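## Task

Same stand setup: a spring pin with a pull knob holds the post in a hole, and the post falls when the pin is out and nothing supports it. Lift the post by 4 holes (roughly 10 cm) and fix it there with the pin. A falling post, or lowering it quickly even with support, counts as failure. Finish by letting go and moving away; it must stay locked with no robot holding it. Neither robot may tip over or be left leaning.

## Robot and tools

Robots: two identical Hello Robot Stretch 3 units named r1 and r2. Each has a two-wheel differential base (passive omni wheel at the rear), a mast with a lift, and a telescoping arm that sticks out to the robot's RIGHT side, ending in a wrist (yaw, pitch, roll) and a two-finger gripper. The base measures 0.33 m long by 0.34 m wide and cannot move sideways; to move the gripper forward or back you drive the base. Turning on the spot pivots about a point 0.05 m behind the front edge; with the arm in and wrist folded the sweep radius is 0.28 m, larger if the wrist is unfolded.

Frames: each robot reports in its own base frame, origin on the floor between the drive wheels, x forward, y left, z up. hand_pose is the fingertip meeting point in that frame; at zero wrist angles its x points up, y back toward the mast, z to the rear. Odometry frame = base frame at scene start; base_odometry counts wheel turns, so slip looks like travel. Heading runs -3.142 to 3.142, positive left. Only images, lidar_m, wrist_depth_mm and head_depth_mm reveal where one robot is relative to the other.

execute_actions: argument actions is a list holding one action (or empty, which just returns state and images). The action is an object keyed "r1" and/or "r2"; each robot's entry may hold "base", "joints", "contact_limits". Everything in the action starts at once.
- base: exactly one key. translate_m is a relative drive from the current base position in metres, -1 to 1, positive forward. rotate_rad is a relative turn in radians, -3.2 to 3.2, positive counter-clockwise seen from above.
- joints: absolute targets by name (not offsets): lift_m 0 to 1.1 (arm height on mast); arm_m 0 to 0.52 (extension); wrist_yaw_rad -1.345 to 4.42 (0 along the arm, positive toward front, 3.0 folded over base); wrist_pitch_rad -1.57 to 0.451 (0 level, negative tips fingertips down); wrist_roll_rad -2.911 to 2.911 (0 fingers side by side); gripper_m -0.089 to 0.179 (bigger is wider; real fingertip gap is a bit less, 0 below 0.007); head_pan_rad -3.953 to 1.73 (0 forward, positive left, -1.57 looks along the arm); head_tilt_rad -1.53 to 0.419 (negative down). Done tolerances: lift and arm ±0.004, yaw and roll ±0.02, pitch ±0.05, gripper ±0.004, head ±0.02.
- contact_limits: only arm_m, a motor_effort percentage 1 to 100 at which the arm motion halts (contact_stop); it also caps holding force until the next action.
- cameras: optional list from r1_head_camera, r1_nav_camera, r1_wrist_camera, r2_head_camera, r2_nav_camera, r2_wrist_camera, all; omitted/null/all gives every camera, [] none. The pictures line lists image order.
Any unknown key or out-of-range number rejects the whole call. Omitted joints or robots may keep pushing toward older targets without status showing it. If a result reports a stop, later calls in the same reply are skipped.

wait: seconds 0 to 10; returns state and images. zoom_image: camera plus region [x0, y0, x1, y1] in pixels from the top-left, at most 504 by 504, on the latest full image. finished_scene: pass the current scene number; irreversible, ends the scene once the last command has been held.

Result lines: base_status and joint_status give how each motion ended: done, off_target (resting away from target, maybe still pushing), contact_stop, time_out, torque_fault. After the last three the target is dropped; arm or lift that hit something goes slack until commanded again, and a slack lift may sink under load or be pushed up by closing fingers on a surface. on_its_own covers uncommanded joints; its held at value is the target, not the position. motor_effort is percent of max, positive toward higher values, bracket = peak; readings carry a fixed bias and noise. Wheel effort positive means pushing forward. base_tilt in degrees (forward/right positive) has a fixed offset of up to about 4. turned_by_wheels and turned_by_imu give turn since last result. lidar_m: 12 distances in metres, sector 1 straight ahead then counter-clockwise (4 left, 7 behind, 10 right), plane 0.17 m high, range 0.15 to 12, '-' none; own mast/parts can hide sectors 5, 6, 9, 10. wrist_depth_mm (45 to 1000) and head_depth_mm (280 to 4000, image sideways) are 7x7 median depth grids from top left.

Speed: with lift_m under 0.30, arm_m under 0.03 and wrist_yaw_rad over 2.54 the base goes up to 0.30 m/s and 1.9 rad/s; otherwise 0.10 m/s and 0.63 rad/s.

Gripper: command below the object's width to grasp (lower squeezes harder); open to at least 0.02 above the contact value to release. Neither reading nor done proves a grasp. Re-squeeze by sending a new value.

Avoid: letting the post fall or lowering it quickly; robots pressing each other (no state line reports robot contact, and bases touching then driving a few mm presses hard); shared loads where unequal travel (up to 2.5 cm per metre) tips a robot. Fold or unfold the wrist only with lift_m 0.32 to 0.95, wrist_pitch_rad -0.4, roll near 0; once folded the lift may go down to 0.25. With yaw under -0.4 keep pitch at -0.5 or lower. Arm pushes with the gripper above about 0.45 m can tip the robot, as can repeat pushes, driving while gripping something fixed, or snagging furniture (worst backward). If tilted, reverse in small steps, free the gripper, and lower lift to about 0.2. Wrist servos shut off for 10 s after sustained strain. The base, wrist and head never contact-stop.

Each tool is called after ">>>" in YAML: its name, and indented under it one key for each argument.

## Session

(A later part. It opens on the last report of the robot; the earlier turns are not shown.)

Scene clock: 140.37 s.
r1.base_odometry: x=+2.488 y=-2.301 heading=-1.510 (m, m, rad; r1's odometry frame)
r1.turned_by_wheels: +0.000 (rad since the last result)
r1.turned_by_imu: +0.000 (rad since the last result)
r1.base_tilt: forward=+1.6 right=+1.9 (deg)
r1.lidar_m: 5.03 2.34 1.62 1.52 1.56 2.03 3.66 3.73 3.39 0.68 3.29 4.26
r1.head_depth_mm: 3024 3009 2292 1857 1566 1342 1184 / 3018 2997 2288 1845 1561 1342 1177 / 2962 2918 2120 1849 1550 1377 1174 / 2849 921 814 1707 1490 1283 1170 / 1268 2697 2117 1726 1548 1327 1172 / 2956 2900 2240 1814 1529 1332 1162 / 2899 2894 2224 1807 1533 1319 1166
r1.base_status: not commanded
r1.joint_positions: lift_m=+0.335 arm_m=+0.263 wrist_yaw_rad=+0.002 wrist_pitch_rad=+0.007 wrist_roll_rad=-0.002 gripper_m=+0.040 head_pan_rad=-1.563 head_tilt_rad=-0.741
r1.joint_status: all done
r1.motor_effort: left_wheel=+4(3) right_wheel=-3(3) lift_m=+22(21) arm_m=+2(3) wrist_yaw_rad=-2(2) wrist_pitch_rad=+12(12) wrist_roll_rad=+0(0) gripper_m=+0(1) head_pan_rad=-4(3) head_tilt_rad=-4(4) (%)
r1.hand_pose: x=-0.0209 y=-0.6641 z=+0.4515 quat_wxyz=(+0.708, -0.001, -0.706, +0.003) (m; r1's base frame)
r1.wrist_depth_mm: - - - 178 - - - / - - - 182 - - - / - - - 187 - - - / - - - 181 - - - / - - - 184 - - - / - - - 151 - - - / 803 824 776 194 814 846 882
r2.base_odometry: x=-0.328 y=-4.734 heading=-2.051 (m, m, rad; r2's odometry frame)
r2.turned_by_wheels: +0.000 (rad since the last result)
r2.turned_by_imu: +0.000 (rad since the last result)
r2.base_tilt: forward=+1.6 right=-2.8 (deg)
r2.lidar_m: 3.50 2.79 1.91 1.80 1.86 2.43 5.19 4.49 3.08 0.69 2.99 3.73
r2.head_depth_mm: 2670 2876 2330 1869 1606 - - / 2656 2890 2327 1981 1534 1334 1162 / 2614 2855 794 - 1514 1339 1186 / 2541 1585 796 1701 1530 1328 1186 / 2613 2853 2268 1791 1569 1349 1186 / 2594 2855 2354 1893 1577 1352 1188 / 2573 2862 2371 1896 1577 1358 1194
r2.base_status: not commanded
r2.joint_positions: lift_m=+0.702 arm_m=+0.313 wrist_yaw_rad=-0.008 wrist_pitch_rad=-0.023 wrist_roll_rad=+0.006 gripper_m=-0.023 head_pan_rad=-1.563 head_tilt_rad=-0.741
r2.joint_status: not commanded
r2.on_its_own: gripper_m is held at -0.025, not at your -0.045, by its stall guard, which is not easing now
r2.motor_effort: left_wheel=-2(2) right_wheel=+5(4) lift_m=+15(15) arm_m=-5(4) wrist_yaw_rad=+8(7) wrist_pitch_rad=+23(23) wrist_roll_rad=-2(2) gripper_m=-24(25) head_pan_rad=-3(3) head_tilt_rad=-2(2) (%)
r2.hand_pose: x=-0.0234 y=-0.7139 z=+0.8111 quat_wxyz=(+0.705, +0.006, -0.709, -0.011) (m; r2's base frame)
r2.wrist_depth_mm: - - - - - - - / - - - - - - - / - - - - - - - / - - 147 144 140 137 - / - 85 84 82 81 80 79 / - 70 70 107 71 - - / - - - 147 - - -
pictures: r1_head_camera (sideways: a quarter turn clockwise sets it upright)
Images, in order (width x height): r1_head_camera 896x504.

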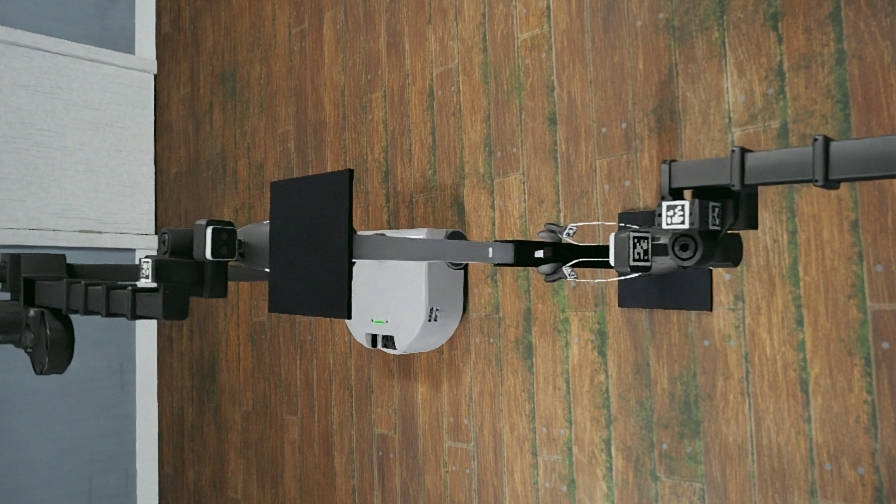

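>>> execute_actions:
  actions:
    - {"r1":{"joints":{"gripper_m":-0.08,"arm_m":0.266}},"r2":{"joints":{"lift_m":0.7055}}}
  cameras: ["r1_head_camera"]

>>> execute_actions:
  actions:
    - {"r1":{"joints":{"gripper_m":-0.085,"arm_m":0.255}}}
  cameras: ["r1_head_camera"]

>>> execute_actions:
  actions:
    - {"r1":{"joints":{"gripper_m":-0.08}},"r2":{"joints":{"lift_m":0.718}}}
  cameras: ["r1_head_camera"]

Scene clock: 150.27 s.
r1.base_odometry: x=+2.488 y=-2.301 heading=-1.510 (m, m, rad; r1's odometry frame)
r1.turned_by_wheels: +0.000 (rad since the last result)
r1.turned_by_imu: +0.001 (rad since the last result)
r1.base_tilt: forward=+1.6 right=+1.9 (deg)
r1.lidar_m: 5.05 2.34 1.61 1.53 1.55 2.02 3.64 3.73 3.40 0.69 3.29 4.24
r1.head_depth_mm: 3041 2999 2318 1872 1542 1349 1181 / 2986 3009 2292 1855 1561 1345 1182 / 2982 2999 2144 1845 1546 1386 1179 / 2845 916 817 1707 1503 1282 1169 / 1256 2688 2126 1747 1552 1328 1167 / 2891 2940 2244 1835 1532 1323 1162 / 2885 2891 2251 1809 1535 1325 1163
r1.base_status: not commanded
r1.joint_positions: lift_m=+0.335 arm_m=+0.266 wrist_yaw_rad=+0.004 wrist_pitch_rad=+0.008 wrist_roll_rad=-0.002 gripper_m=-0.078 head_pan_rad=-1.563 head_tilt_rad=-0.741
r1.joint_status: all done
r1.motor_effort: left_wheel=+4(3) right_wheel=-5(5) lift_m=+21(21) arm_m=-5(6) wrist_yaw_rad=-3(3) wrist_pitch_rad=+11(12) wrist_roll_rad=+0(0) gripper_m=-32(99) head_pan_rad=-4(3) head_tilt_rad=-3(2) (%)
r1.hand_pose: x=-0.0205 y=-0.6677 z=+0.4518 quat_wxyz=(+0.708, -0.001, -0.706, +0.004) (m; r1's base frame)
r1.wrist_depth_mm: - - - 174 - - - / - - - 178 - - - / - - - 181 - - - / - - - 178 - - - / - - - 180 - - - / - - - 145 - - - / 796 822 771 189 790 859 872
r2.base_odometry: x=-0.328 y=-4.734 heading=-2.051 (m, m, rad; r2's odometry frame)
r2.turned_by_wheels: +0.000 (rad since the last result)
r2.turned_by_imu: -0.001 (rad since the last result)
r2.base_tilt: forward=+1.6 right=-2.8 (deg)
r2.lidar_m: 3.51 2.79 1.91 1.80 1.87 2.44 5.18 4.50 3.11 0.69 2.99 3.74
r2.head_depth_mm: 2660 2922 2315 1871 1603 - - / 2626 2887 2330 2045 1531 1336 1171 / 2634 2861 794 - 1519 1340 1181 / 2537 1579 796 1690 1534 1327 1186 / 2603 2850 2261 1780 1574 1352 1186 / 2602 2867 2370 1896 1574 1355 1189 / 2603 2852 2364 1894 1579 1357 1190
r2.base_status: not commanded
r2.joint_positions: lift_m=+0.705 arm_m=+0.313 wrist_yaw_rad=-0.008 wrist_pitch_rad=-0.030 wrist_roll_rad=+0.006 gripper_m=-0.023 head_pan_rad=-1.563 head_tilt_rad=-0.741
r2.joint_status: all done
r2.on_its_own: gripper_m is held at -0.025, not at your -0.045, by its stall guard, which is not easing now
r2.motor_effort: left_wheel=-3(3) right_wheel=+4(4) lift_m=+40(41) arm_m=-5(5) wrist_yaw_rad=+7(8) wrist_pitch_rad=+25(26) wrist_roll_rad=-2(2) gripper_m=-24(25) head_pan_rad=-3(2) head_tilt_rad=-3(2) (%)
r2.hand_pose: x=-0.0234 y=-0.7137 z=+0.8117 quat_wxyz=(+0.705, +0.008, -0.709, -0.014) (m; r2's base frame)
r2.wrist_depth_mm: - - - - - - - / - - - - - - - / - - - - - - - / - - 149 145 142 139 - / - 87 85 84 83 82 81 / - 70 70 71 71 - - / - - - 148 - - -
pictures: r1_head_camera (sideways: a quarter turn clockwise sets it upright)
Images, in order (width x height): r1_head_camera 896x504.

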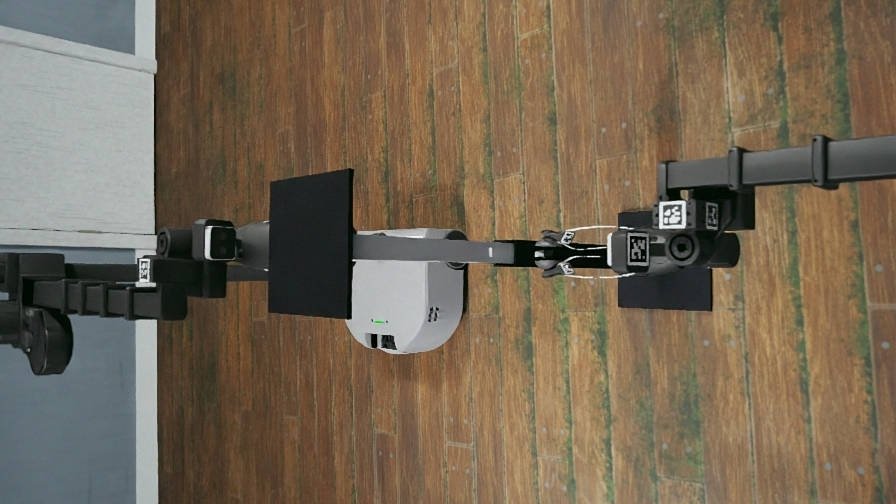

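Scene clock: 151.17 s.
r1.base_odometry: x=+2.488 y=-2.301 heading=-1.509 (m, m, rad; r1's odometry frame)
r1.turned_by_wheels: +0.000 (rad since the last result)
r1.turned_by_imu: +0.000 (rad since the last result)
r1.base_tilt: forward=+1.6 right=+1.9 (deg)
r1.lidar_m: 5.04 2.34 1.62 1.52 1.56 2.02 3.64 3.73 3.41 0.68 3.28 4.27
r1.head_depth_mm: 3036 3023 2281 1860 1561 1341 1177 / 2980 2981 2288 1844 1558 1349 1174 / 2952 2953 2135 1856 1553 1428 1177 / 2837 918 819 1708 1473 1307 1176 / 1264 2733 2080 1721 1545 1324 1170 / 2881 2918 2236 1831 1546 1327 1172 / 2882 2900 2236 1808 1535 1323 1164
r1.base_status: not commanded
r1.joint_positions: lift_m=+0.335 arm_m=+0.256 wrist_yaw_rad=+0.004 wrist_pitch_rad=+0.010 wrist_roll_rad=-0.002 gripper_m=-0.080 head_pan_rad=-1.563 head_tilt_rad=-0.741
r1.joint_status: gripper_m off_target (ended at -0.080, target -0.085); the others done
r1.motor_effort: left_wheel=+5(6) right_wheel=-6(7) lift_m=+22(21) arm_m=-11(19) wrist_yaw_rad=-3(3) wrist_pitch_rad=+10(11) wrist_roll_rad=+0(0) gripper_m=-21(68) head_pan_rad=-4(4) head_tilt_rad=-3(3) (%)
r1.hand_pose: x=-0.0203 y=-0.6572 z=+0.4524 quat_wxyz=(+0.708, -0.002, -0.706, +0.005) (m; r1's base frame)
r1.wrist_depth_mm: - - - 185 - - - / - - - 189 - - - / - - - 193 - - - / - - - 188 - - - / - - - 190 - - - / - - - 154 - - - / 807 817 798 200 818 865 871
r2.base_odometry: x=-0.328 y=-4.734 heading=-2.051 (m, m, rad; r2's odometry frame)
r2.turned_by_wheels: +0.000 (rad since the last result)
r2.turned_by_imu: +0.000 (rad since the last result)
r2.base_tilt: forward=+1.6 right=-2.8 (deg)
r2.lidar_m: 3.53 2.80 1.92 1.81 1.87 2.42 5.21 4.49 3.10 0.68 3.00 3.74
r2.head_depth_mm: 2667 2881 2335 1875 1599 - - / 2648 2882 2332 2029 1526 1334 1172 / 2634 2876 799 - 1518 1338 1184 / 2519 1578 804 1697 1534 1326 1186 / 2609 2853 2279 1781 1571 1354 1187 / 2606 2848 2356 1881 1574 1353 1187 / 2569 2857 2352 1894 1587 1350 1187
r2.base_status: not commanded
r2.joint_positions: lift_m=+0.705 arm_m=+0.313 wrist_yaw_rad=-0.008 wrist_pitch_rad=-0.038 wrist_roll_rad=+0.006 gripper_m=-0.023 head_pan_rad=-1.563 head_tilt_rad=-0.741
r2.joint_status: not commanded
r2.on_its_own: gripper_m is held at -0.025, not at your -0.045, by its stall guard, which is not easing now
r2.motor_effort: left_wheel=-4(4) right_wheel=+5(4) lift_m=+40(40) arm_m=-5(4) wrist_yaw_rad=+8(7) wrist_pitch_rad=+29(30) wrist_roll_rad=-2(2) gripper_m=-24(24) head_pan_rad=-3(3) head_tilt_rad=-3(2) (%)
r2.hand_pose: x=-0.0234 y=-0.7134 z=+0.8096 quat_wxyz=(+0.705, +0.011, -0.709, -0.016) (m; r2's base frame)
r2.wrist_depth_mm: - - - - - - - / - - - - - - - / - - - - - - - / - - 150 145 143 139 - / - 89 88 87 85 84 83 / - 70 70 70 70 71 - / - - - 148 - - -
pictures: r1_head_camera (sideways: a quarter turn clockwise sets it upright)
Images, in order (width x height): r1_head_camera 896x504.

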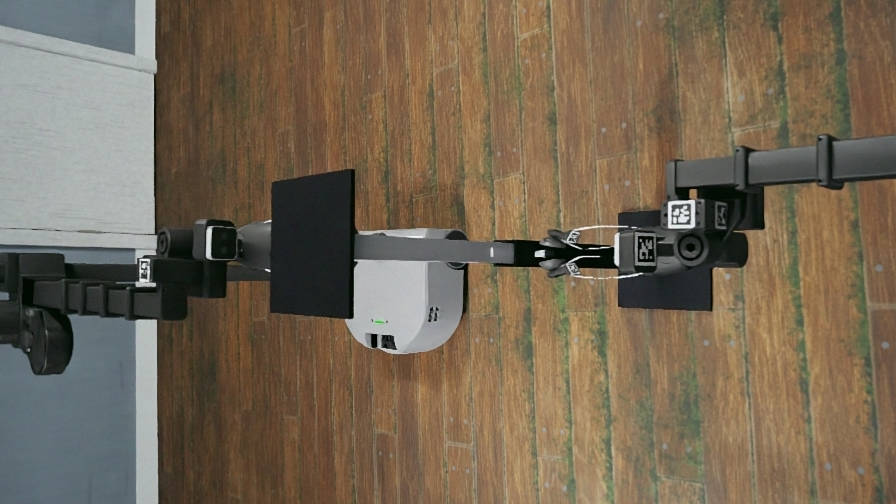

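Scene clock: 151.97 s.
r1.base_odometry: x=+2.488 y=-2.301 heading=-1.509 (m, m, rad; r1's odometry frame)
r1.turned_by_wheels: +0.000 (rad since the last result)
r1.turned_by_imu: +0.000 (rad since the last result)
r1.base_tilt: forward=+1.6 right=+1.9 (deg)
r1.lidar_m: 5.05 2.34 1.62 1.52 1.55 2.02 3.65 3.73 3.41 0.68 3.30 4.28
r1.head_depth_mm: 3037 3034 2293 1845 1565 1341 1178 / 2990 2945 2293 1872 1561 1338 1177 / 2983 2956 2124 1830 1547 1425 1175 / 2809 900 813 1709 1476 1306 1174 / 1253 2725 2119 1744 1544 1331 1168 / 2952 2923 2251 1826 1544 1328 1166 / 2891 2911 2231 1820 1533 1319 1165
r1.base_status: not commanded
r1.joint_positions: lift_m=+0.335 arm_m=+0.256 wrist_yaw_rad=+0.004 wrist_pitch_rad=+0.011 wrist_roll_rad=-0.002 gripper_m=-0.075 head_pan_rad=-1.563 head_tilt_rad=-0.741
r1.joint_status: gripper_m off_target (ended at -0.075, target -0.080)
r1.motor_effort: left_wheel=+5(4) right_wheel=-6(6) lift_m=+21(22) arm_m=-8(11) wrist_yaw_rad=-3(3) wrist_pitch_rad=+10(10) wrist_roll_rad=+0(0) gripper_m=-20(33) head_pan_rad=-4(4) head_tilt_rad=-3(3) (%)
r1.hand_pose: x=-0.0203 y=-0.6570 z=+0.4525 quat_wxyz=(+0.708, -0.002, -0.706, +0.005) (m; r1's base frame)
r1.wrist_depth_mm: - - - 186 - - - / - - - 189 - - - / - - - 194 - - - / - - - 189 - - - / - - - 190 - - - / - - - 177 - - - / 795 814 769 200 810 868 873
r2.base_odometry: x=-0.328 y=-4.734 heading=-2.051 (m, m, rad; r2's odometry frame)
r2.turned_by_wheels: +0.000 (rad since the last result)
r2.turned_by_imu: +0.000 (rad since the last result)
r2.base_tilt: forward=+1.6 right=-2.8 (deg)
r2.lidar_m: 3.53 2.79 1.91 1.80 1.87 2.43 5.18 4.46 3.09 0.68 2.99 3.72
r2.head_depth_mm: 2653 2901 2322 1875 1600 - - / 2650 2873 2337 - 1533 1345 1182 / 2636 2862 792 - 1529 1340 1180 / 2540 1580 796 1698 1541 1322 1183 / 2625 2868 2279 1780 1567 1350 1183 / 2586 2853 2354 1895 1572 1357 1189 / 2583 2840 2349 1879 1577 1351 1190
r2.base_status: not commanded
r2.joint_positions: lift_m=+0.717 arm_m=+0.313 wrist_yaw_rad=-0.008 wrist_pitch_rad=-0.065 wrist_roll_rad=+0.006 gripper_m=-0.023 head_pan_rad=-1.563 head_tilt_rad=-0.741
r2.joint_status: all done
r2.on_its_own: gripper_m is held at -0.025, not at your -0.045, by its stall guard, which is not easing now; wrist_pitch_rad is at rest, and its effort (+40) is outside its rest range (-20 to +32)
r2.motor_effort: left_wheel=-2(3) right_wheel=+4(5) lift_m=+43(44) arm_m=-5(5) wrist_yaw_rad=+8(7) wrist_pitch_rad=+40(41) wrist_roll_rad=-2(2) gripper_m=-25(24) head_pan_rad=-3(3) head_tilt_rad=-3(3) (%)
r2.hand_pose: x=-0.0234 y=-0.7124 z=+0.8152 quat_wxyz=(+0.705, +0.020, -0.709, -0.026) (m; r2's base frame)
r2.wrist_depth_mm: - - - - - - - / - - - - - - - / - - - - - - - / - - 151 148 145 143 - / - 95 94 93 91 90 89 / - 70 71 71 71 71 72 / - - - 150 - - -
pictures: r1_head_camera (sideways: a quarter turn clockwise sets it upright)
Images, in order (width x height): r1_head_camera 896x504.

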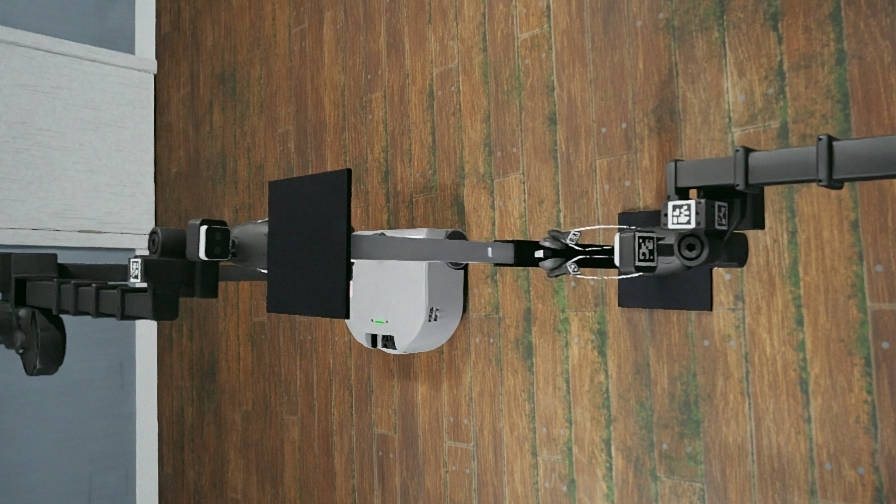

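>>> execute_actions:
  actions:
    - {"r1":{"joints":{"gripper_m":0.035}},"r2":{"joints":{"lift_m":0.709}}}
  cameras: []

>>> execute_actions:
  actions:
    - {"r1":{"joints":{"arm_m":0.269,"lift_m":0.332}}}
  cameras: []

>>> execute_actions:
  actions:
    - {"r1":{"joints":{"gripper_m":-0.08}}}
  cameras: ["r1_wrist_camera"]

>>> execute_actions:
  actions:
    - {"r1":{"joints":{"gripper_m":-0.085,"arm_m":0.261}}}
  cameras: ["r1_head_camera"]

>>> execute_actions:
  actions:
    - {"r1":{"joints":{"gripper_m":-0.088}},"r2":{"joints":{"lift_m":0.722}}}
  cameras: ["r1_head_camera"]

Scene clock: 162.83 s.
r1.base_odometry: x=+2.488 y=-2.301 heading=-1.510 (m, m, rad; r1's odometry frame)
r1.turned_by_wheels: +0.000 (rad since the last result)
r1.turned_by_imu: +0.002 (rad since the last result)
r1.base_tilt: forward=+1.6 right=+1.9 (deg)
r1.lidar_m: 5.03 2.34 1.62 1.53 1.56 2.03 3.66 3.73 3.39 0.68 3.30 4.28
r1.head_depth_mm: 3032 3020 2283 1873 1561 1345 1182 / 3012 2985 2282 1861 1551 1336 1180 / 2994 2942 2143 1846 1547 1422 1177 / 2807 900 814 1691 1483 1312 1172 / 1259 2707 2133 1747 1541 1327 1170 / 2881 2939 2234 1834 1539 1323 1162 / 2883 2906 2217 1827 1537 1320 1162
r1.base_status: not commanded
r1.joint_positions: lift_m=+0.335 arm_m=+0.255 wrist_yaw_rad=+0.002 wrist_pitch_rad=+0.010 wrist_roll_rad=-0.002 gripper_m=+0.035 head_pan_rad=-1.563 head_tilt_rad=-0.741
r1.joint_status: all done
r1.motor_effort: left_wheel=+3(5) right_wheel=-3(6) lift_m=+21(21) arm_m=-5(8) wrist_yaw_rad=-2(3) wrist_pitch_rad=+10(10) wrist_roll_rad=+0(0) gripper_m=+0(79) head_pan_rad=-4(3) head_tilt_rad=-3(4) (%)
r1.hand_pose: x=-0.0208 y=-0.6567 z=+0.4525 quat_wxyz=(+0.708, -0.003, -0.706, +0.004) (m; r1's base frame)
r1.wrist_depth_mm: - - - 185 - - - / - - - 190 - - - / - - - 194 - - - / - - - 190 - - - / - - - 191 - - - / - - - 195 - - - / 807 808 782 200 799 862 874
r2.base_odometry: x=-0.328 y=-4.734 heading=-2.051 (m, m, rad; r2's odometry frame)
r2.turned_by_wheels: +0.000 (rad since the last result)
r2.turned_by_imu: -0.001 (rad since the last result)
r2.base_tilt: forward=+1.6 right=-2.8 (deg)
r2.lidar_m: 3.52 2.79 1.91 1.80 1.87 2.43 5.20 4.50 3.11 0.68 2.99 3.76
r2.head_depth_mm: 2672 2898 2320 1873 1601 - - / 2649 2885 2318 2037 1522 1342 1173 / 2623 2892 795 - 1516 1333 1183 / 2541 1587 796 1702 1537 1330 1184 / 2599 2842 2275 1786 1572 1348 1181 / 2600 2849 2363 1894 1567 1355 1187 / 2586 2833 2361 1896 1574 1356 1189
r2.base_status: not commanded
r2.joint_positions: lift_m=+0.709 arm_m=+0.313 wrist_yaw_rad=-0.008 wrist_pitch_rad=-0.046 wrist_roll_rad=+0.006 gripper_m=-0.023 head_pan_rad=-1.563 head_tilt_rad=-0.741
r2.joint_status: all done
r2.on_its_own: gripper_m is held at -0.025, not at your -0.045, by its stall guard, which is not easing now
r2.motor_effort: left_wheel=-3(3) right_wheel=+5(4) lift_m=+18(38) arm_m=-4(5) wrist_yaw_rad=+7(8) wrist_pitch_rad=+32(40) wrist_roll_rad=-2(2) gripper_m=-25(25) head_pan_rad=-3(2) head_tilt_rad=-3(3) (%)
r2.hand_pose: x=-0.0234 y=-0.7132 z=+0.8121 quat_wxyz=(+0.705, +0.014, -0.709, -0.019) (m; r2's base frame)
r2.wrist_depth_mm: - - - - - - - / - - - - - - - / - - - - - - - / - - 149 146 143 140 - / - 90 89 88 87 86 84 / - 70 70 71 70 71 72 / - - - 149 - - -
pictures: none
No camera images: the call's "cameras" was empty. Leave "cameras" out to get every camera's image.

Scene clock: 163.77 s.
r1.base_odometry: x=+2.488 y=-2.301 heading=-1.510 (m, m, rad; r1's odometry frame)
r1.turned_by_wheels: +0.000 (rad since the last result)
r1.turned_by_imu: +0.000 (rad since the last result)
r1.base_tilt: forward=+1.6 right=+1.9 (deg)
r1.lidar_m: 5.05 2.33 1.62 1.52 1.55 2.02 3.65 3.73 3.40 0.68 3.28 4.26
r1.head_depth_mm: 3032 3001 2324 1854 1567 1346 1187 / 2952 3013 2304 1853 1558 1341 1176 / 2954 3001 2138 1845 1554 1360 1171 / 2799 901 817 1720 1510 1284 1175 / 1259 2697 2121 1730 1549 1327 1172 / 2918 2881 2255 1824 1550 1321 1166 / 2913 2903 2226 1829 1537 1323 1160
r1.base_status: not commanded
r1.joint_positions: lift_m=+0.332 arm_m=+0.269 wrist_yaw_rad=+0.002 wrist_pitch_rad=+0.010 wrist_roll_rad=-0.002 gripper_m=+0.035 head_pan_rad=-1.563 head_tilt_rad=-0.741
r1.joint_status: all done
r1.motor_effort: left_wheel=+3(3) right_wheel=-3(3) lift_m=+21(20) arm_m=+2(3) wrist_yaw_rad=-1(2) wrist_pitch_rad=+10(10) wrist_roll_rad=+0(0) gripper_m=+0(1) head_pan_rad=-3(4) head_tilt_rad=-2(3) (%)
r1.hand_pose: x=-0.0209 y=-0.6702 z=+0.4495 quat_wxyz=(+0.708, -0.003, -0.706, +0.004) (m; r1's base frame)
r1.wrist_depth_mm: - - - 173 - - - / - - - 176 - - - / - - - 181 - - - / - - - 175 - - - / - - - 178 - - - / - - - 145 - - - / 799 811 777 188 812 858 858
r2.base_odometry: x=-0.328 y=-4.734 heading=-2.051 (m, m, rad; r2's odometry frame)
r2.turned_by_wheels: +0.000 (rad since the last result)
r2.turned_by_imu: +0.000 (rad since the last result)
r2.base_tilt: forward=+1.6 right=-2.8 (deg)
r2.lidar_m: 3.53 2.79 1.92 1.81 1.87 2.43 5.20 4.49 3.11 0.68 2.99 3.73
r2.head_depth_mm: 2674 2872 2326 1879 1600 - - / 2664 2902 2342 2036 1528 1339 1170 / 2631 2865 793 - 1510 1339 1181 / 2554 1583 796 1700 1540 1323 1183 / 2598 2832 2271 1788 1572 1351 1188 / 2597 2858 2343 1889 1570 1351 1182 / 2570 2832 2362 1900 1580 1355 1192
r2.base_status: not commanded
r2.joint_positions: lift_m=+0.709 arm_m=+0.313 wrist_yaw_rad=-0.008 wrist_pitch_rad=-0.046 wrist_roll_rad=+0.006 gripper_m=-0.023 head_pan_rad=-1.563 head_tilt_rad=-0.741
r2.joint_status: not commanded
r2.on_its_own: gripper_m is held at -0.025, not at your -0.045, by its stall guard, which is not easing now
r2.motor_effort: left_wheel=-3(3) right_wheel=+4(4) lift_m=+18(18) arm_m=-5(5) wrist_yaw_rad=+7(7) wrist_pitch_rad=+32(32) wrist_roll_rad=-2(2) gripper_m=-24(25) head_pan_rad=-3(3) head_tilt_rad=-3(3) (%)
r2.hand_pose: x=-0.0234 y=-0.7132 z=+0.8121 quat_wxyz=(+0.705, +0.014, -0.709, -0.019) (m; r2's base frame)
r2.wrist_depth_mm: - - - - - - - / - - - - - - - / - - - - - - - / - - 150 147 143 141 - / - 90 89 88 87 86 85 / - 70 70 71 70 71 71 / - - - 149 - - -
pictures: none
No camera images: the call's "cameras" was empty. Leave "cameras" out to get every camera's image.

Scene clock: 165.40 s.
r1.base_odometry: x=+2.488 y=-2.301 heading=-1.510 (m, m, rad; r1's odometry frame)
r1.turned_by_wheels: +0.000 (rad since the last result)
r1.turned_by_imu: +0.000 (rad since the last result)
r1.base_tilt: forward=+1.7 right=+1.9 (deg)
r1.lidar_m: 5.05 2.34 1.61 1.53 1.56 2.02 3.66 3.72 3.38 0.68 3.30 4.26
r1.head_depth_mm: 3046 3005 2292 1865 1566 1344 1176 / 2999 3014 2321 1867 1556 1343 1178 / 2921 2987 2141 1849 1545 1359 1172 / 2810 901 815 1707 1519 1277 1175 / 1260 2730 2128 1736 1533 1331 1166 / 2916 2929 2243 1822 1532 1326 1168 / 2881 2880 2235 1822 1525 1324 1163
r1.base_status: not commanded
r1.joint_positions: lift_m=+0.332 arm_m=+0.269 wrist_yaw_rad=+0.003 wrist_pitch_rad=+0.010 wrist_roll_rad=-0.002 gripper_m=-0.078 head_pan_rad=-1.563 head_tilt_rad=-0.741
r1.joint_status: all done
r1.motor_effort: left_wheel=+2(3) right_wheel=-4(4) lift_m=+21(21) arm_m=+2(2) wrist_yaw_rad=-2(2) wrist_pitch_rad=+10(10) wrist_roll_rad=+0(0) gripper_m=-35(99) head_pan_rad=-4(4) head_tilt_rad=-3(3) (%)
r1.hand_pose: x=-0.0207 y=-0.6702 z=+0.4495 quat_wxyz=(+0.708, -0.002, -0.706, +0.004) (m; r1's base frame)
r1.wrist_depth_mm: - - - 172 - - - / - - - 176 - - - / - - - 181 - - - / - - - 174 - - - / - - - 177 - - - / - - - 145 - - - / 795 805 784 188 794 863 856
r2.base_odometry: x=-0.328 y=-4.734 heading=-2.051 (m, m, rad; r2's odometry frame)
r2.turned_by_wheels: +0.000 (rad since the last result)
r2.turned_by_imu: +0.000 (rad since the last result)
r2.base_tilt: forward=+1.6 right=-2.8 (deg)
r2.lidar_m: 3.51 2.79 1.92 1.81 1.87 2.43 5.18 4.48 3.11 0.68 2.99 3.75
r2.head_depth_mm: 2666 2908 2321 1884 1604 - - / 2651 2921 2336 2045 1538 1345 1172 / 2615 2854 793 - 1508 1337 1182 / 2525 1577 795 1701 1540 1323 1180 / 2589 2847 2277 1784 1574 1353 1185 / 2605 2848 2342 1883 1574 1353 1188 / 2555 2877 2369 1882 1579 1355 1189
r2.base_status: not commanded
r2.joint_positions: lift_m=+0.709 arm_m=+0.313 wrist_yaw_rad=-0.008 wrist_pitch_rad=-0.046 wrist_roll_rad=+0.006 gripper_m=-0.023 head_pan_rad=-1.563 head_tilt_rad=-0.741
r2.joint_status: not commanded
r2.on_its_own: gripper_m is held at -0.025, not at your -0.045, by its stall guard, which is not easing now
r2.motor_effort: left_wheel=-3(3) right_wheel=+4(4) lift_m=+17(17) arm_m=-5(4) wrist_yaw_rad=+7(7) wrist_pitch_rad=+32(32) wrist_roll_rad=-2(2) gripper_m=-25(25) head_pan_rad=-3(3) head_tilt_rad=-3(3) (%)
r2.hand_pose: x=-0.0234 y=-0.7132 z=+0.8121 quat_wxyz=(+0.705, +0.014, -0.709, -0.019) (m; r2's base frame)
r2.wrist_depth_mm: - - - - - - - / - - - - - - - / - - - - - - - / - - 149 146 143 140 - / - 90 89 88 87 86 84 / - 70 70 71 70 71 72 / - - - 149 - - -
pictures: r1_wrist_camera
Images, in order (width x height): r1_wrist_camera 644x364.

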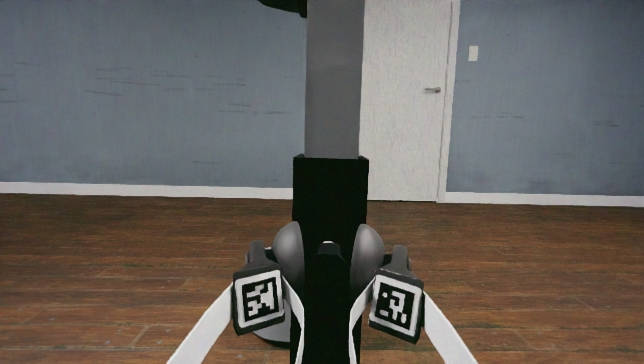

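Scene clock: 166.47 s.
r1.base_odometry: x=+2.488 y=-2.301 heading=-1.509 (m, m, rad; r1's odometry frame)
r1.turned_by_wheels: +0.000 (rad since the last result)
r1.turned_by_imu: +0.000 (rad since the last result)
r1.base_tilt: forward=+1.7 right=+1.9 (deg)
r1.lidar_m: 5.03 2.34 1.62 1.53 1.55 2.03 3.66 3.74 3.41 0.69 3.29 4.28
r1.head_depth_mm: 3030 3059 2286 1855 1571 1348 1186 / 2942 3047 2289 1855 1566 1350 1177 / 2961 2956 2136 1839 1558 1385 1174 / 2843 899 814 1710 1497 1301 1173 / 1258 2705 2110 1744 1538 1327 1164 / 2895 2905 2237 1824 1534 1322 1167 / 2897 2902 2234 1821 1542 1323 1162
r1.base_status: not commanded
r1.joint_positions: lift_m=+0.332 arm_m=+0.262 wrist_yaw_rad=+0.005 wrist_pitch_rad=+0.011 wrist_roll_rad=-0.002 gripper_m=-0.080 head_pan_rad=-1.563 head_tilt_rad=-0.741
r1.joint_status: gripper_m off_target (ended at -0.080, target -0.085); the others done
r1.on_its_own: arm_m is at rest, and its effort (-17) is outside its rest range (-14 to +14)
r1.motor_effort: left_wheel=+5(5) right_wheel=-7(8) lift_m=+22(22) arm_m=-17(22) wrist_yaw_rad=-3(4) wrist_pitch_rad=+10(10) wrist_roll_rad=+0(0) gripper_m=-33(70) head_pan_rad=-4(3) head_tilt_rad=-3(4) (%)
r1.hand_pose: x=-0.0202 y=-0.6637 z=+0.4496 quat_wxyz=(+0.708, -0.002, -0.706, +0.005) (m; r1's base frame)
r1.wrist_depth_mm: - - - 179 - - - / - - - 183 - - - / - - - 187 - - - / - - - 181 - - - / - - - 183 - - - / - - - 146 - - - / 800 800 796 194 798 851 839
r2.base_odometry: x=-0.328 y=-4.734 heading=-2.051 (m, m, rad; r2's odometry frame)
r2.turned_by_wheels: +0.000 (rad since the last result)
r2.turned_by_imu: +0.000 (rad since the last result)
r2.base_tilt: forward=+1.6 right=-2.8 (deg)
r2.lidar_m: 3.53 2.79 1.92 1.80 1.87 2.43 5.21 4.48 3.10 0.69 2.99 3.73
r2.head_depth_mm: 2637 2907 2315 1866 1613 - - / 2643 2864 2346 2039 1527 1345 1172 / 2627 2885 794 - 1515 1331 1185 / 2514 1584 794 1704 1529 1324 1182 / 2592 2838 2283 1794 1570 1351 1188 / 2590 2832 2353 1881 1579 1352 1188 / 2603 2835 2335 1896 1576 1352 1188
r2.base_status: not commanded
r2.joint_positions: lift_m=+0.709 arm_m=+0.313 wrist_yaw_rad=-0.008 wrist_pitch_rad=-0.046 wrist_roll_rad=+0.006 gripper_m=-0.023 head_pan_rad=-1.563 head_tilt_rad=-0.741
r2.joint_status: not commanded
r2.on_its_own: gripper_m is held at -0.025, not at your -0.045, by its stall guard, which is not easing now
r2.motor_effort: left_wheel=-3(3) right_wheel=+4(4) lift_m=+17(18) arm_m=-5(4) wrist_yaw_rad=+7(7) wrist_pitch_rad=+32(32) wrist_roll_rad=-2(2) gripper_m=-25(25) head_pan_rad=-3(3) head_tilt_rad=-3(3) (%)
r2.hand_pose: x=-0.0234 y=-0.7132 z=+0.8121 quat_wxyz=(+0.705, +0.014, -0.709, -0.019) (m; r2's base frame)
r2.wrist_depth_mm: - - - - - - - / - - - - - - - / - - - - - - - / - - 149 146 143 140 - / - 91 89 88 87 86 84 / - 70 70 71 70 71 72 / - - - 149 - - -
pictures: r1_head_camera (sideways: a quarter turn clockwise sets it upright)
Images, in order (width x height): r1_head_camera 896x504.

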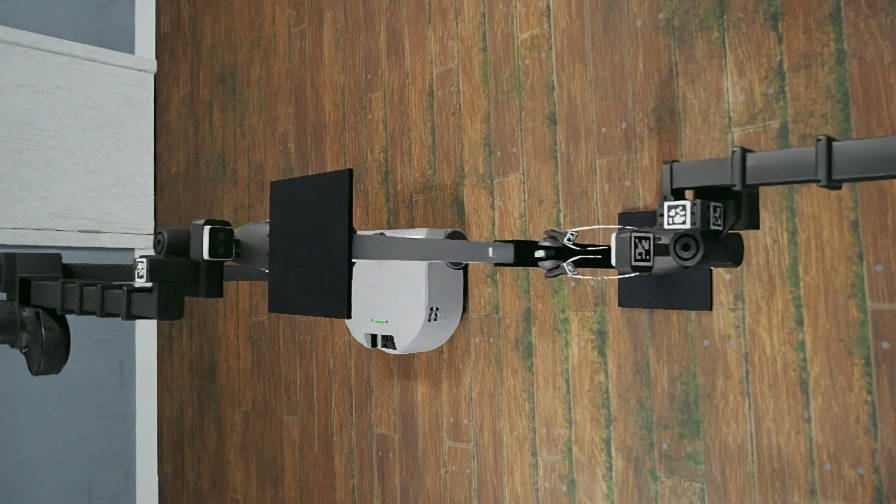

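Scene clock: 167.27 s.
r1.base_odometry: x=+2.488 y=-2.301 heading=-1.509 (m, m, rad; r1's odometry frame)
r1.turned_by_wheels: +0.000 (rad since the last result)
r1.turned_by_imu: +0.000 (rad since the last result)
r1.base_tilt: forward=+1.6 right=+1.9 (deg)
r1.lidar_m: 5.05 2.34 1.62 1.52 1.55 2.02 3.66 3.73 3.39 0.68 3.28 4.25
r1.head_depth_mm: 3066 2994 2325 1857 1563 1339 1176 / 2960 2953 2310 1855 1542 1337 1177 / 2940 2983 2065 1854 1556 1398 1177 / 2843 900 793 1711 1495 1297 1168 / 1256 2697 1847 1736 1549 1331 1165 / 2917 2911 2247 1825 1533 1325 1165 / 2921 2906 2252 1809 1528 1324 1169
r1.base_status: not commanded
r1.joint_positions: lift_m=+0.332 arm_m=+0.262 wrist_yaw_rad=+0.005 wrist_pitch_rad=+0.011 wrist_roll_rad=-0.002 gripper_m=-0.086 head_pan_rad=-1.563 head_tilt_rad=-0.741
r1.joint_status: all done
r1.on_its_own: arm_m is at rest, and its effort (-18) is outside its rest range (-14 to +14)
r1.motor_effort: left_wheel=+5(5) right_wheel=-7(8) lift_m=+22(21) arm_m=-18(18) wrist_yaw_rad=-3(4) wrist_pitch_rad=+10(10) wrist_roll_rad=+0(0) gripper_m=-35(70) head_pan_rad=-4(4) head_tilt_rad=-3(3) (%)
r1.hand_pose: x=-0.0202 y=-0.6637 z=+0.4496 quat_wxyz=(+0.708, -0.002, -0.706, +0.005) (m; r1's base frame)
r1.wrist_depth_mm: - - - 178 - - - / - - - 183 - - - / - - - 186 - - - / - - - 180 - - - / - - - 183 - - - / - - - 145 - - - / 800 835 779 194 799 848 859
r2.base_odometry: x=-0.328 y=-4.734 heading=-2.051 (m, m, rad; r2's odometry frame)
r2.turned_by_wheels: +0.000 (rad since the last result)
r2.turned_by_imu: +0.000 (rad since the last result)
r2.base_tilt: forward=+1.6 right=-2.8 (deg)
r2.lidar_m: 3.51 2.80 1.93 1.81 1.86 2.44 5.19 4.51 3.12 0.68 2.99 3.75
r2.head_depth_mm: 2655 2924 2338 1864 1603 - - / 2641 2872 2325 - 1566 1342 1181 / 2641 2856 804 - 1526 1339 1181 / 2528 1583 807 1707 1535 1319 1182 / 2613 2823 2275 1783 1574 1355 1190 / 2586 2852 2347 1887 1577 1344 1189 / 2598 2858 2366 1885 1577 1356 1188
r2.base_status: not commanded
r2.joint_positions: lift_m=+0.721 arm_m=+0.313 wrist_yaw_rad=-0.008 wrist_pitch_rad=-0.054 wrist_roll_rad=+0.006 gripper_m=-0.023 head_pan_rad=-1.563 head_tilt_rad=-0.741
r2.joint_status: all done
r2.on_its_own: gripper_m is held at -0.025, not at your -0.045, by its stall guard, which is not easing now; wrist_pitch_rad is at rest, and its effort (+35) is outside its rest range (-20 to +32)
r2.motor_effort: left_wheel=-3(3) right_wheel=+4(4) lift_m=+42(42) arm_m=-5(5) wrist_yaw_rad=+8(7) wrist_pitch_rad=+35(37) wrist_roll_rad=-2(2) gripper_m=-24(25) head_pan_rad=-3(3) head_tilt_rad=-3(2) (%)
r2.hand_pose: x=-0.0234 y=-0.7129 z=+0.8220 quat_wxyz=(+0.705, +0.017, -0.709, -0.022) (m; r2's base frame)
r2.wrist_depth_mm: - - - - - - - / - - - - - - - / - - - - - - - / - - 150 147 143 141 - / - 92 91 90 89 88 87 / - 70 70 71 71 71 71 / - - - 150 - - -
pictures: r1_head_camera (sideways: a quarter turn clockwise sets it upright)
Images, in order (width x height): r1_head_camera 896x504.

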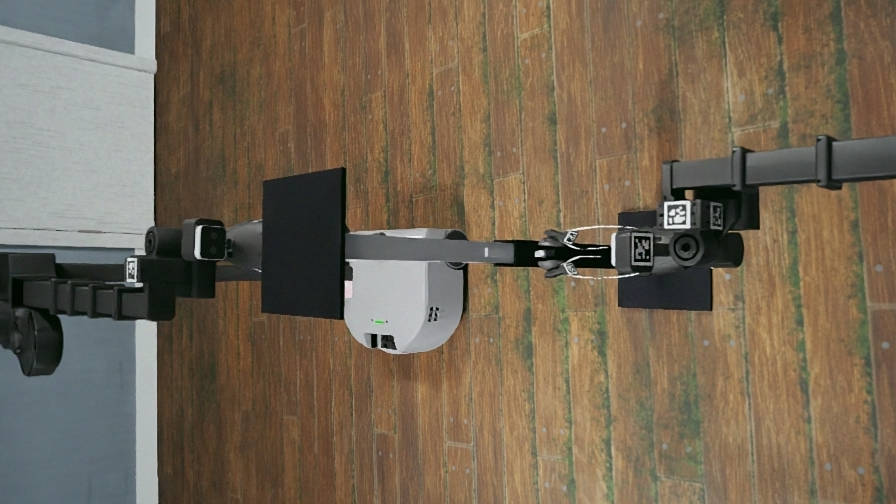

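>>> execute_actions:
  actions:
    - {"r1":{"joints":{"gripper_m":-0.085}},"r2":{"joints":{"lift_m":0.748}}}
  cameras: []

Scene clock: 171.57 s.
r1.base_odometry: x=+2.488 y=-2.301 heading=-1.509 (m, m, rad; r1's odometry frame)
r1.turned_by_wheels: +0.000 (rad since the last result)
r1.turned_by_imu: +0.001 (rad since the last result)
r1.base_tilt: forward=+1.6 right=+1.9 (deg)
r1.lidar_m: 5.04 2.34 1.62 1.52 1.55 2.03 3.66 3.74 3.39 0.69 3.29 4.30
r1.head_depth_mm: 3016 3014 2326 1848 1563 1346 1180 / 2983 2980 2303 1842 1560 1343 1181 / 2956 2974 2057 1840 1549 1397 1171 / 2812 878 778 1703 1501 1293 1172 / 1243 2802 2085 1743 1536 1326 1171 / 2932 2913 2243 1820 1539 1324 1169 / 2883 2917 2202 1815 1528 1319 1158
r1.base_status: not commanded
r1.joint_positions: lift_m=+0.332 arm_m=+0.262 wrist_yaw_rad=+0.005 wrist_pitch_rad=+0.011 wrist_roll_rad=-0.002 gripper_m=-0.081 head_pan_rad=-1.563 head_tilt_rad=-0.741
r1.joint_status: gripper_m off_target (ended at -0.081, target -0.085)
r1.on_its_own: arm_m is at rest, and its effort (-17) is outside its rest range (-14 to +14)
r1.motor_effort: left_wheel=+5(5) right_wheel=-7(8) lift_m=+22(22) arm_m=-17(16) wrist_yaw_rad=-3(3) wrist_pitch_rad=+10(10) wrist_roll_rad=+0(0) gripper_m=-13(95) head_pan_rad=-4(3) head_tilt_rad=-3(3) (%)
r1.hand_pose: x=-0.0202 y=-0.6636 z=+0.4496 quat_wxyz=(+0.708, -0.002, -0.706, +0.005) (m; r1's base frame)
r1.wrist_depth_mm: - - - 178 - - - / - - - 183 - - - / - - - 185 - - - / - - - 181 - - - / - - - 184 - - - / - - - 145 - - - / 813 804 791 194 800 855 875
r2.base_odometry: x=-0.328 y=-4.734 heading=-2.051 (m, m, rad; r2's odometry frame)
r2.turned_by_wheels: +0.000 (rad since the last result)
r2.turned_by_imu: +0.000 (rad since the last result)
r2.base_tilt: forward=+1.7 right=-2.8 (deg)
r2.lidar_m: 3.52 2.80 1.91 1.81 1.86 2.43 5.20 4.50 3.11 0.68 3.00 3.74
r2.head_depth_mm: 2657 2913 2312 1927 1632 - - / 2632 2850 2377 - 1562 1354 1181 / 2605 2846 755 - 1533 1333 1182 / 2540 1581 788 1695 1539 1324 1184 / 2615 2865 2268 1792 1571 1349 1184 / 2610 2836 2365 1901 1569 1350 1187 / 2586 2877 2349 1888 1574 1350 1191
r2.base_status: not commanded
r2.joint_positions: lift_m=+0.747 arm_m=+0.313 wrist_yaw_rad=-0.008 wrist_pitch_rad=-0.054 wrist_roll_rad=+0.006 gripper_m=-0.023 head_pan_rad=-1.563 head_tilt_rad=-0.741
r2.joint_status: all done
r2.on_its_own: gripper_m is held at -0.025, not at your -0.045, by its stall guard, which is not easing now; wrist_pitch_rad is at rest, and its effort (+36) is outside its rest range (-20 to +32)
r2.motor_effort: left_wheel=-3(3) right_wheel=+5(5) lift_m=+42(42) arm_m=-5(4) wrist_yaw_rad=+8(8) wrist_pitch_rad=+36(36) wrist_roll_rad=-2(2) gripper_m=-25(25) head_pan_rad=-3(3) head_tilt_rad=-3(3) (%)
r2.hand_pose: x=-0.0234 y=-0.7129 z=+0.8479 quat_wxyz=(+0.705, +0.017, -0.709, -0.022) (m; r2's base frame)
r2.wrist_depth_mm: - - - - - - - / - - - - - - - / - - - - - - - / - - 150 147 144 142 - / - 92 91 90 89 88 87 / - 70 70 71 71 71 71 / - - - 150 - - -
pictures: none
No camera images: the call's "cameras" was empty. Leave "cameras" out to get every camera's image.

>>> execute_actions:
  actions:
    - {"r1":{"joints":{"gripper_m":-0.088}},"r2":{"joints":{"lift_m":0.818}}}
  cameras: []

>>> execute_actions:
  actions:
    - {"r1":{"joints":{"gripper_m":0.05}}}
  cameras: ["r1_head_camera","r1_wrist_camera"]

>>> execute_actions:
  actions:
    - {"r2":{"joints":{"lift_m":0.811}}}
  cameras: ["r1_head_camera","r1_wrist_camera"]

Scene clock: 181.20 s.
r1.base_odometry: x=+2.488 y=-2.301 heading=-1.509 (m, m, rad; r1's odometry frame)
r1.turned_by_wheels: +0.000 (rad since the last result)
r1.turned_by_imu: +0.002 (rad since the last result)
r1.base_tilt: forward=+1.6 right=+1.9 (deg)
r1.lidar_m: 5.04 2.34 1.62 1.52 1.55 2.02 3.66 3.74 3.39 0.69 3.31 4.27
r1.head_depth_mm: 3047 3016 2310 1866 1550 1354 1175 / 2962 3004 2279 1861 1556 1346 1177 / 2980 2876 2200 1833 1553 1389 1174 / 858 750 1708 1708 1502 1292 1173 / 2840 2824 2252 1732 1537 1326 1174 / 2933 2934 2263 1839 1537 1327 1160 / 2879 2918 2242 1810 1527 1321 1158
r1.base_status: not commanded
r1.joint_positions: lift_m=+0.332 arm_m=+0.262 wrist_yaw_rad=+0.005 wrist_pitch_rad=+0.011 wrist_roll_rad=-0.002 gripper_m=-0.083 head_pan_rad=-1.563 head_tilt_rad=-0.741
r1.joint_status: gripper_m off_target (ended at -0.083, target -0.088)
r1.motor_effort: left_wheel=+4(6) right_wheel=-8(7) lift_m=+21(21) arm_m=-12(11) wrist_yaw_rad=-3(4) wrist_pitch_rad=+10(10) wrist_roll_rad=+0(0) gripper_m=-33(99) head_pan_rad=-4(4) head_tilt_rad=-3(4) (%)
r1.hand_pose: x=-0.0202 y=-0.6633 z=+0.4496 quat_wxyz=(+0.708, -0.002, -0.706, +0.005) (m; r1's base frame)
r1.wrist_depth_mm: - - - 179 - - - / - - - 183 - - - / - - - 187 - - - / - - - 182 - - - / - - - 184 - - - / - - - 146 - - - / 833 802 765 194 792 859 865
r2.base_odometry: x=-0.328 y=-4.734 heading=-2.051 (m, m, rad; r2's odometry frame)
r2.turned_by_wheels: +0.000 (rad since the last result)
r2.turned_by_imu: -0.001 (rad since the last result)
r2.base_tilt: forward=+1.6 right=-2.8 (deg)
r2.lidar_m: 3.52 2.80 1.92 1.80 1.87 2.43 5.20 4.50 3.10 0.68 2.99 3.74
r2.head_depth_mm: 2661 2903 2390 - - 1294 1179 / 2649 2876 - 1783 1570 1351 1180 / 2625 2795 - 1784 1534 1340 1181 / 2546 1462 1293 1696 1530 1327 1182 / 2587 2854 2258 1784 1567 1354 1183 / 2603 2810 2350 1891 1575 1351 1184 / 2590 2858 2344 1894 1580 1357 1185
r2.base_status: not commanded
r2.joint_positions: lift_m=+0.817 arm_m=+0.313 wrist_yaw_rad=-0.008 wrist_pitch_rad=-0.059 wrist_roll_rad=+0.006 gripper_m=-0.023 head_pan_rad=-1.563 head_tilt_rad=-0.741
r2.joint_status: all done
r2.on_its_own: gripper_m is held at -0.025, not at your -0.045, by its stall guard, which is not easing now; wrist_pitch_rad is at rest, and its effort (+37) is outside its rest range (-20 to +32)
r2.motor_effort: left_wheel=-3(3) right_wheel=+5(4) lift_m=+41(42) arm_m=-5(5) wrist_yaw_rad=+7(8) wrist_pitch_rad=+37(39) wrist_roll_rad=-2(2) gripper_m=-24(25) head_pan_rad=-3(3) head_tilt_rad=-3(3) (%)
r2.hand_pose: x=-0.0234 y=-0.7127 z=+0.9168 quat_wxyz=(+0.705, +0.018, -0.709, -0.024) (m; r2's base frame)
r2.wrist_depth_mm: - - - - - - - / - - - - - - - / - - - - - - - / - - 150 148 144 142 - / - 93 92 91 90 88 87 / - 70 70 70 71 71 71 / - - - 150 - - -
pictures: none
No camera images: the call's "cameras" was empty. Leave "cameras" out to get every camera's image.

Scene clock: 183.03 s.
r1.base_odometry: x=+2.488 y=-2.301 heading=-1.510 (m, m, rad; r1's odometry frame)
r1.turned_by_wheels: +0.000 (rad since the last result)
r1.turned_by_imu: +0.000 (rad since the last result)
r1.base_tilt: forward=+1.7 right=+1.9 (deg)
r1.lidar_m: 5.04 2.34 1.62 1.52 1.56 2.02 3.65 3.72 3.39 0.68 3.27 4.26
r1.head_depth_mm: 3047 3012 2300 1865 1564 1342 1179 / 2960 2980 2288 1864 1551 1346 1178 / 2986 2842 2212 1836 1561 1414 1174 / 859 753 1720 1710 1478 1303 1173 / 2825 2791 2249 1737 1541 1325 1167 / 2922 2895 2245 1828 1530 1324 1170 / 2901 2899 2231 1820 1537 1316 1162
r1.base_status: not commanded
r1.joint_positions: lift_m=+0.332 arm_m=+0.261 wrist_yaw_rad=+0.002 wrist_pitch_rad=+0.011 wrist_roll_rad=-0.002 gripper_m=+0.050 head_pan_rad=-1.563 head_tilt_rad=-0.741
r1.joint_status: all done
r1.motor_effort: left_wheel=+2(5) right_wheel=-3(7) lift_m=+22(22) arm_m=-3(12) wrist_yaw_rad=-1(4) wrist_pitch_rad=+10(10) wrist_roll_rad=+0(0) gripper_m=+1(83) head_pan_rad=-4(4) head_tilt_rad=-3(2) (%)
r1.hand_pose: x=-0.0208 y=-0.6626 z=+0.4496 quat_wxyz=(+0.708, -0.003, -0.706, +0.004) (m; r1's base frame)
r1.wrist_depth_mm: - - - 180 - - - / - - - 185 - - - / - - - 188 - - - / - - - 183 - - - / - - - 185 - - - / - - - 188 - - - / 823 805 778 195 809 866 872
r2.base_odometry: x=-0.328 y=-4.734 heading=-2.051 (m, m, rad; r2's odometry frame)
r2.turned_by_wheels: +0.000 (rad since the last result)
r2.turned_by_imu: +0.000 (rad since the last result)
r2.base_tilt: forward=+1.6 right=-2.8 (deg)
r2.lidar_m: 3.52 2.79 1.92 1.80 1.86 2.43 5.19 4.52 3.11 0.68 2.99 3.74
r2.head_depth_mm: 2651 2917 2409 - - 1291 1180 / 2644 2866 - 1768 1565 1344 1180 / 2643 2816 - 1782 1529 1333 1184 / 2532 1467 1294 1688 1535 1325 1188 / 2599 2822 2262 1777 1565 1349 1181 / 2595 2853 2338 1887 1580 1352 1188 / 2580 2865 2357 1872 1575 1360 1189
r2.base_status: not commanded
r2.joint_positions: lift_m=+0.817 arm_m=+0.313 wrist_yaw_rad=-0.008 wrist_pitch_rad=-0.058 wrist_roll_rad=+0.006 gripper_m=-0.023 head_pan_rad=-1.563 head_tilt_rad=-0.741
r2.joint_status: not commanded
r2.on_its_own: gripper_m is held at -0.025, not at your -0.045, by its stall guard, which is not easing now; wrist_pitch_rad is at rest, and its effort (+37) is outside its rest range (-20 to +32)
r2.motor_effort: left_wheel=-3(3) right_wheel=+4(4) lift_m=+42(42) arm_m=-4(4) wrist_yaw_rad=+7(8) wrist_pitch_rad=+37(37) wrist_roll_rad=-2(2) gripper_m=-25(25) head_pan_rad=-3(2) head_tilt_rad=-2(4) (%)
r2.hand_pose: x=-0.0234 y=-0.7127 z=+0.9169 quat_wxyz=(+0.705, +0.018, -0.709, -0.024) (m; r2's base frame)
r2.wrist_depth_mm: - - - - - - - / - - - - - - - / - - - - - - - / - - 151 146 144 142 - / - 93 92 91 89 88 87 / - 70 70 71 71 72 72 / - - - 150 - - -
pictures: r1_head_camera (sideways: a quarter turn clockwise sets it upright), r1_wrist_camera
Images, in order (width x height): r1_head_camera 896x504, r1_wrist_camera 644x364.

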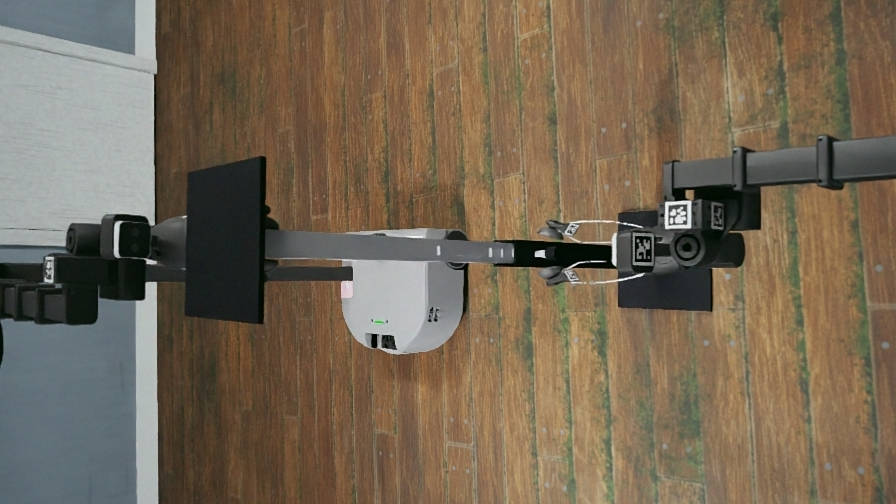

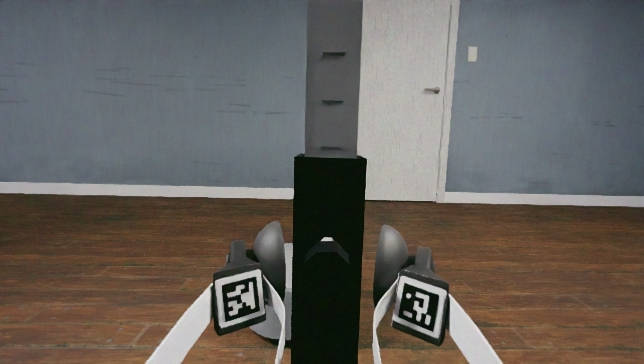

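Scene clock: 183.70 s.
r1.base_odometry: x=+2.488 y=-2.301 heading=-1.510 (m, m, rad; r1's odometry frame)
r1.turned_by_wheels: +0.000 (rad since the last result)
r1.turned_by_imu: +0.000 (rad since the last result)
r1.base_tilt: forward=+1.6 right=+1.8 (deg)
r1.lidar_m: 5.01 2.34 1.62 1.53 1.56 2.02 3.66 3.76 3.39 0.68 3.29 4.27
r1.head_depth_mm: 3040 2989 2315 1846 1565 1346 1178 / 2958 2998 2298 1859 1553 1344 1185 / 2965 2892 2237 1841 1542 1406 1178 / 1097 752 1728 1706 1471 1294 1171 / 2812 2817 2260 1736 1544 1329 1172 / 2902 2942 2213 1821 1544 1326 1167 / 2849 2904 2224 1814 1535 1318 1163
r1.base_status: not commanded
r1.joint_positions: lift_m=+0.332 arm_m=+0.261 wrist_yaw_rad=+0.002 wrist_pitch_rad=+0.011 wrist_roll_rad=-0.002 gripper_m=+0.050 head_pan_rad=-1.563 head_tilt_rad=-0.741
r1.joint_status: not commanded
r1.motor_effort: left_wheel=+4(3) right_wheel=-3(4) lift_m=+21(22) arm_m=-4(3) wrist_yaw_rad=-1(2) wrist_pitch_rad=+10(10) wrist_roll_rad=+0(0) gripper_m=+0(0) head_pan_rad=-4(3) head_tilt_rad=-4(3) (%)
r1.hand_pose: x=-0.0208 y=-0.6626 z=+0.4496 quat_wxyz=(+0.708, -0.003, -0.706, +0.004) (m; r1's base frame)
r1.wrist_depth_mm: - - - 180 - - - / - - - 184 - - - / - - - 187 - - - / - - - 183 - - - / - - - 186 - - - / - - - 188 - - - / 817 815 791 195 799 855 873
r2.base_odometry: x=-0.328 y=-4.734 heading=-2.051 (m, m, rad; r2's odometry frame)
r2.turned_by_wheels: +0.000 (rad since the last result)
r2.turned_by_imu: +0.000 (rad since the last result)
r2.base_tilt: forward=+1.6 right=-2.8 (deg)
r2.lidar_m: 3.50 2.78 1.92 1.81 1.87 2.43 5.18 4.49 3.10 0.68 2.99 3.74
r2.head_depth_mm: 2661 2948 2386 - - 1290 1179 / 2657 2900 2513 1782 1561 1347 1181 / 2632 2819 - 1769 1527 1341 1188 / 2556 1464 1255 1699 1534 1325 1182 / 2605 2807 2273 1788 1572 1349 1183 / 2581 2854 2374 1887 1577 1354 1184 / 2572 2843 2358 1874 1587 1354 1189
r2.base_status: not commanded
r2.joint_positions: lift_m=+0.811 arm_m=+0.313 wrist_yaw_rad=-0.008 wrist_pitch_rad=-0.039 wrist_roll_rad=+0.006 gripper_m=-0.023 head_pan_rad=-1.563 head_tilt_rad=-0.741
r2.joint_status: all done
r2.on_its_own: gripper_m is held at -0.025, not at your -0.045, by its stall guard, which is not easing now
r2.motor_effort: left_wheel=-3(3) right_wheel=+4(4) lift_m=+17(35) arm_m=-5(5) wrist_yaw_rad=+8(8) wrist_pitch_rad=+29(37) wrist_roll_rad=-2(2) gripper_m=-24(24) head_pan_rad=-3(2) head_tilt_rad=-3(4) (%)
r2.hand_pose: x=-0.0234 y=-0.7134 z=+0.9161 quat_wxyz=(+0.705, +0.011, -0.709, -0.017) (m; r2's base frame)
r2.wrist_depth_mm: - - - - - - - / - - - - - - - / - - - - - - - / - - 149 145 142 139 - / - 88 88 86 85 84 83 / - 70 70 70 71 71 - / - - - 149 - - -
pictures: r1_head_camera (sideways: a quarter turn clockwise sets it upright), r1_wrist_camera
Images, in order (width x height): r1_head_camera 896x504, r1_wrist_camera 644x364.

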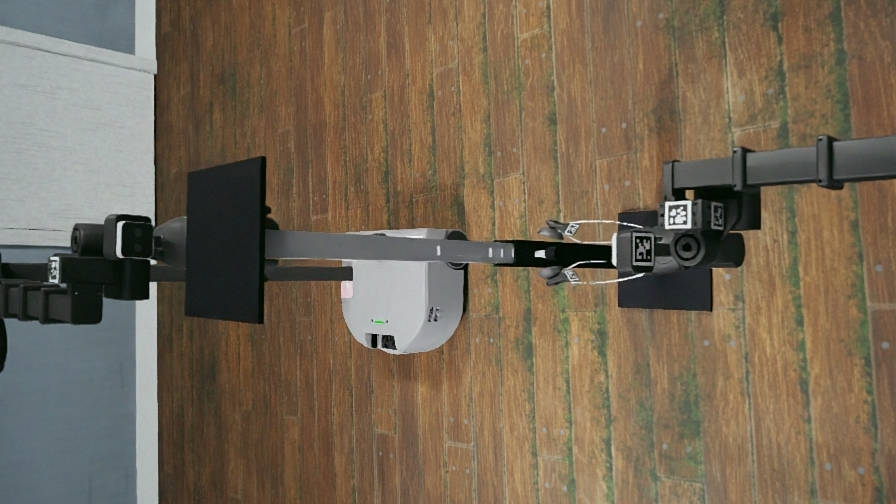

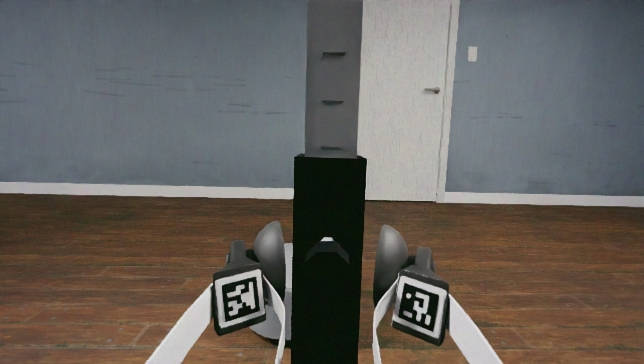

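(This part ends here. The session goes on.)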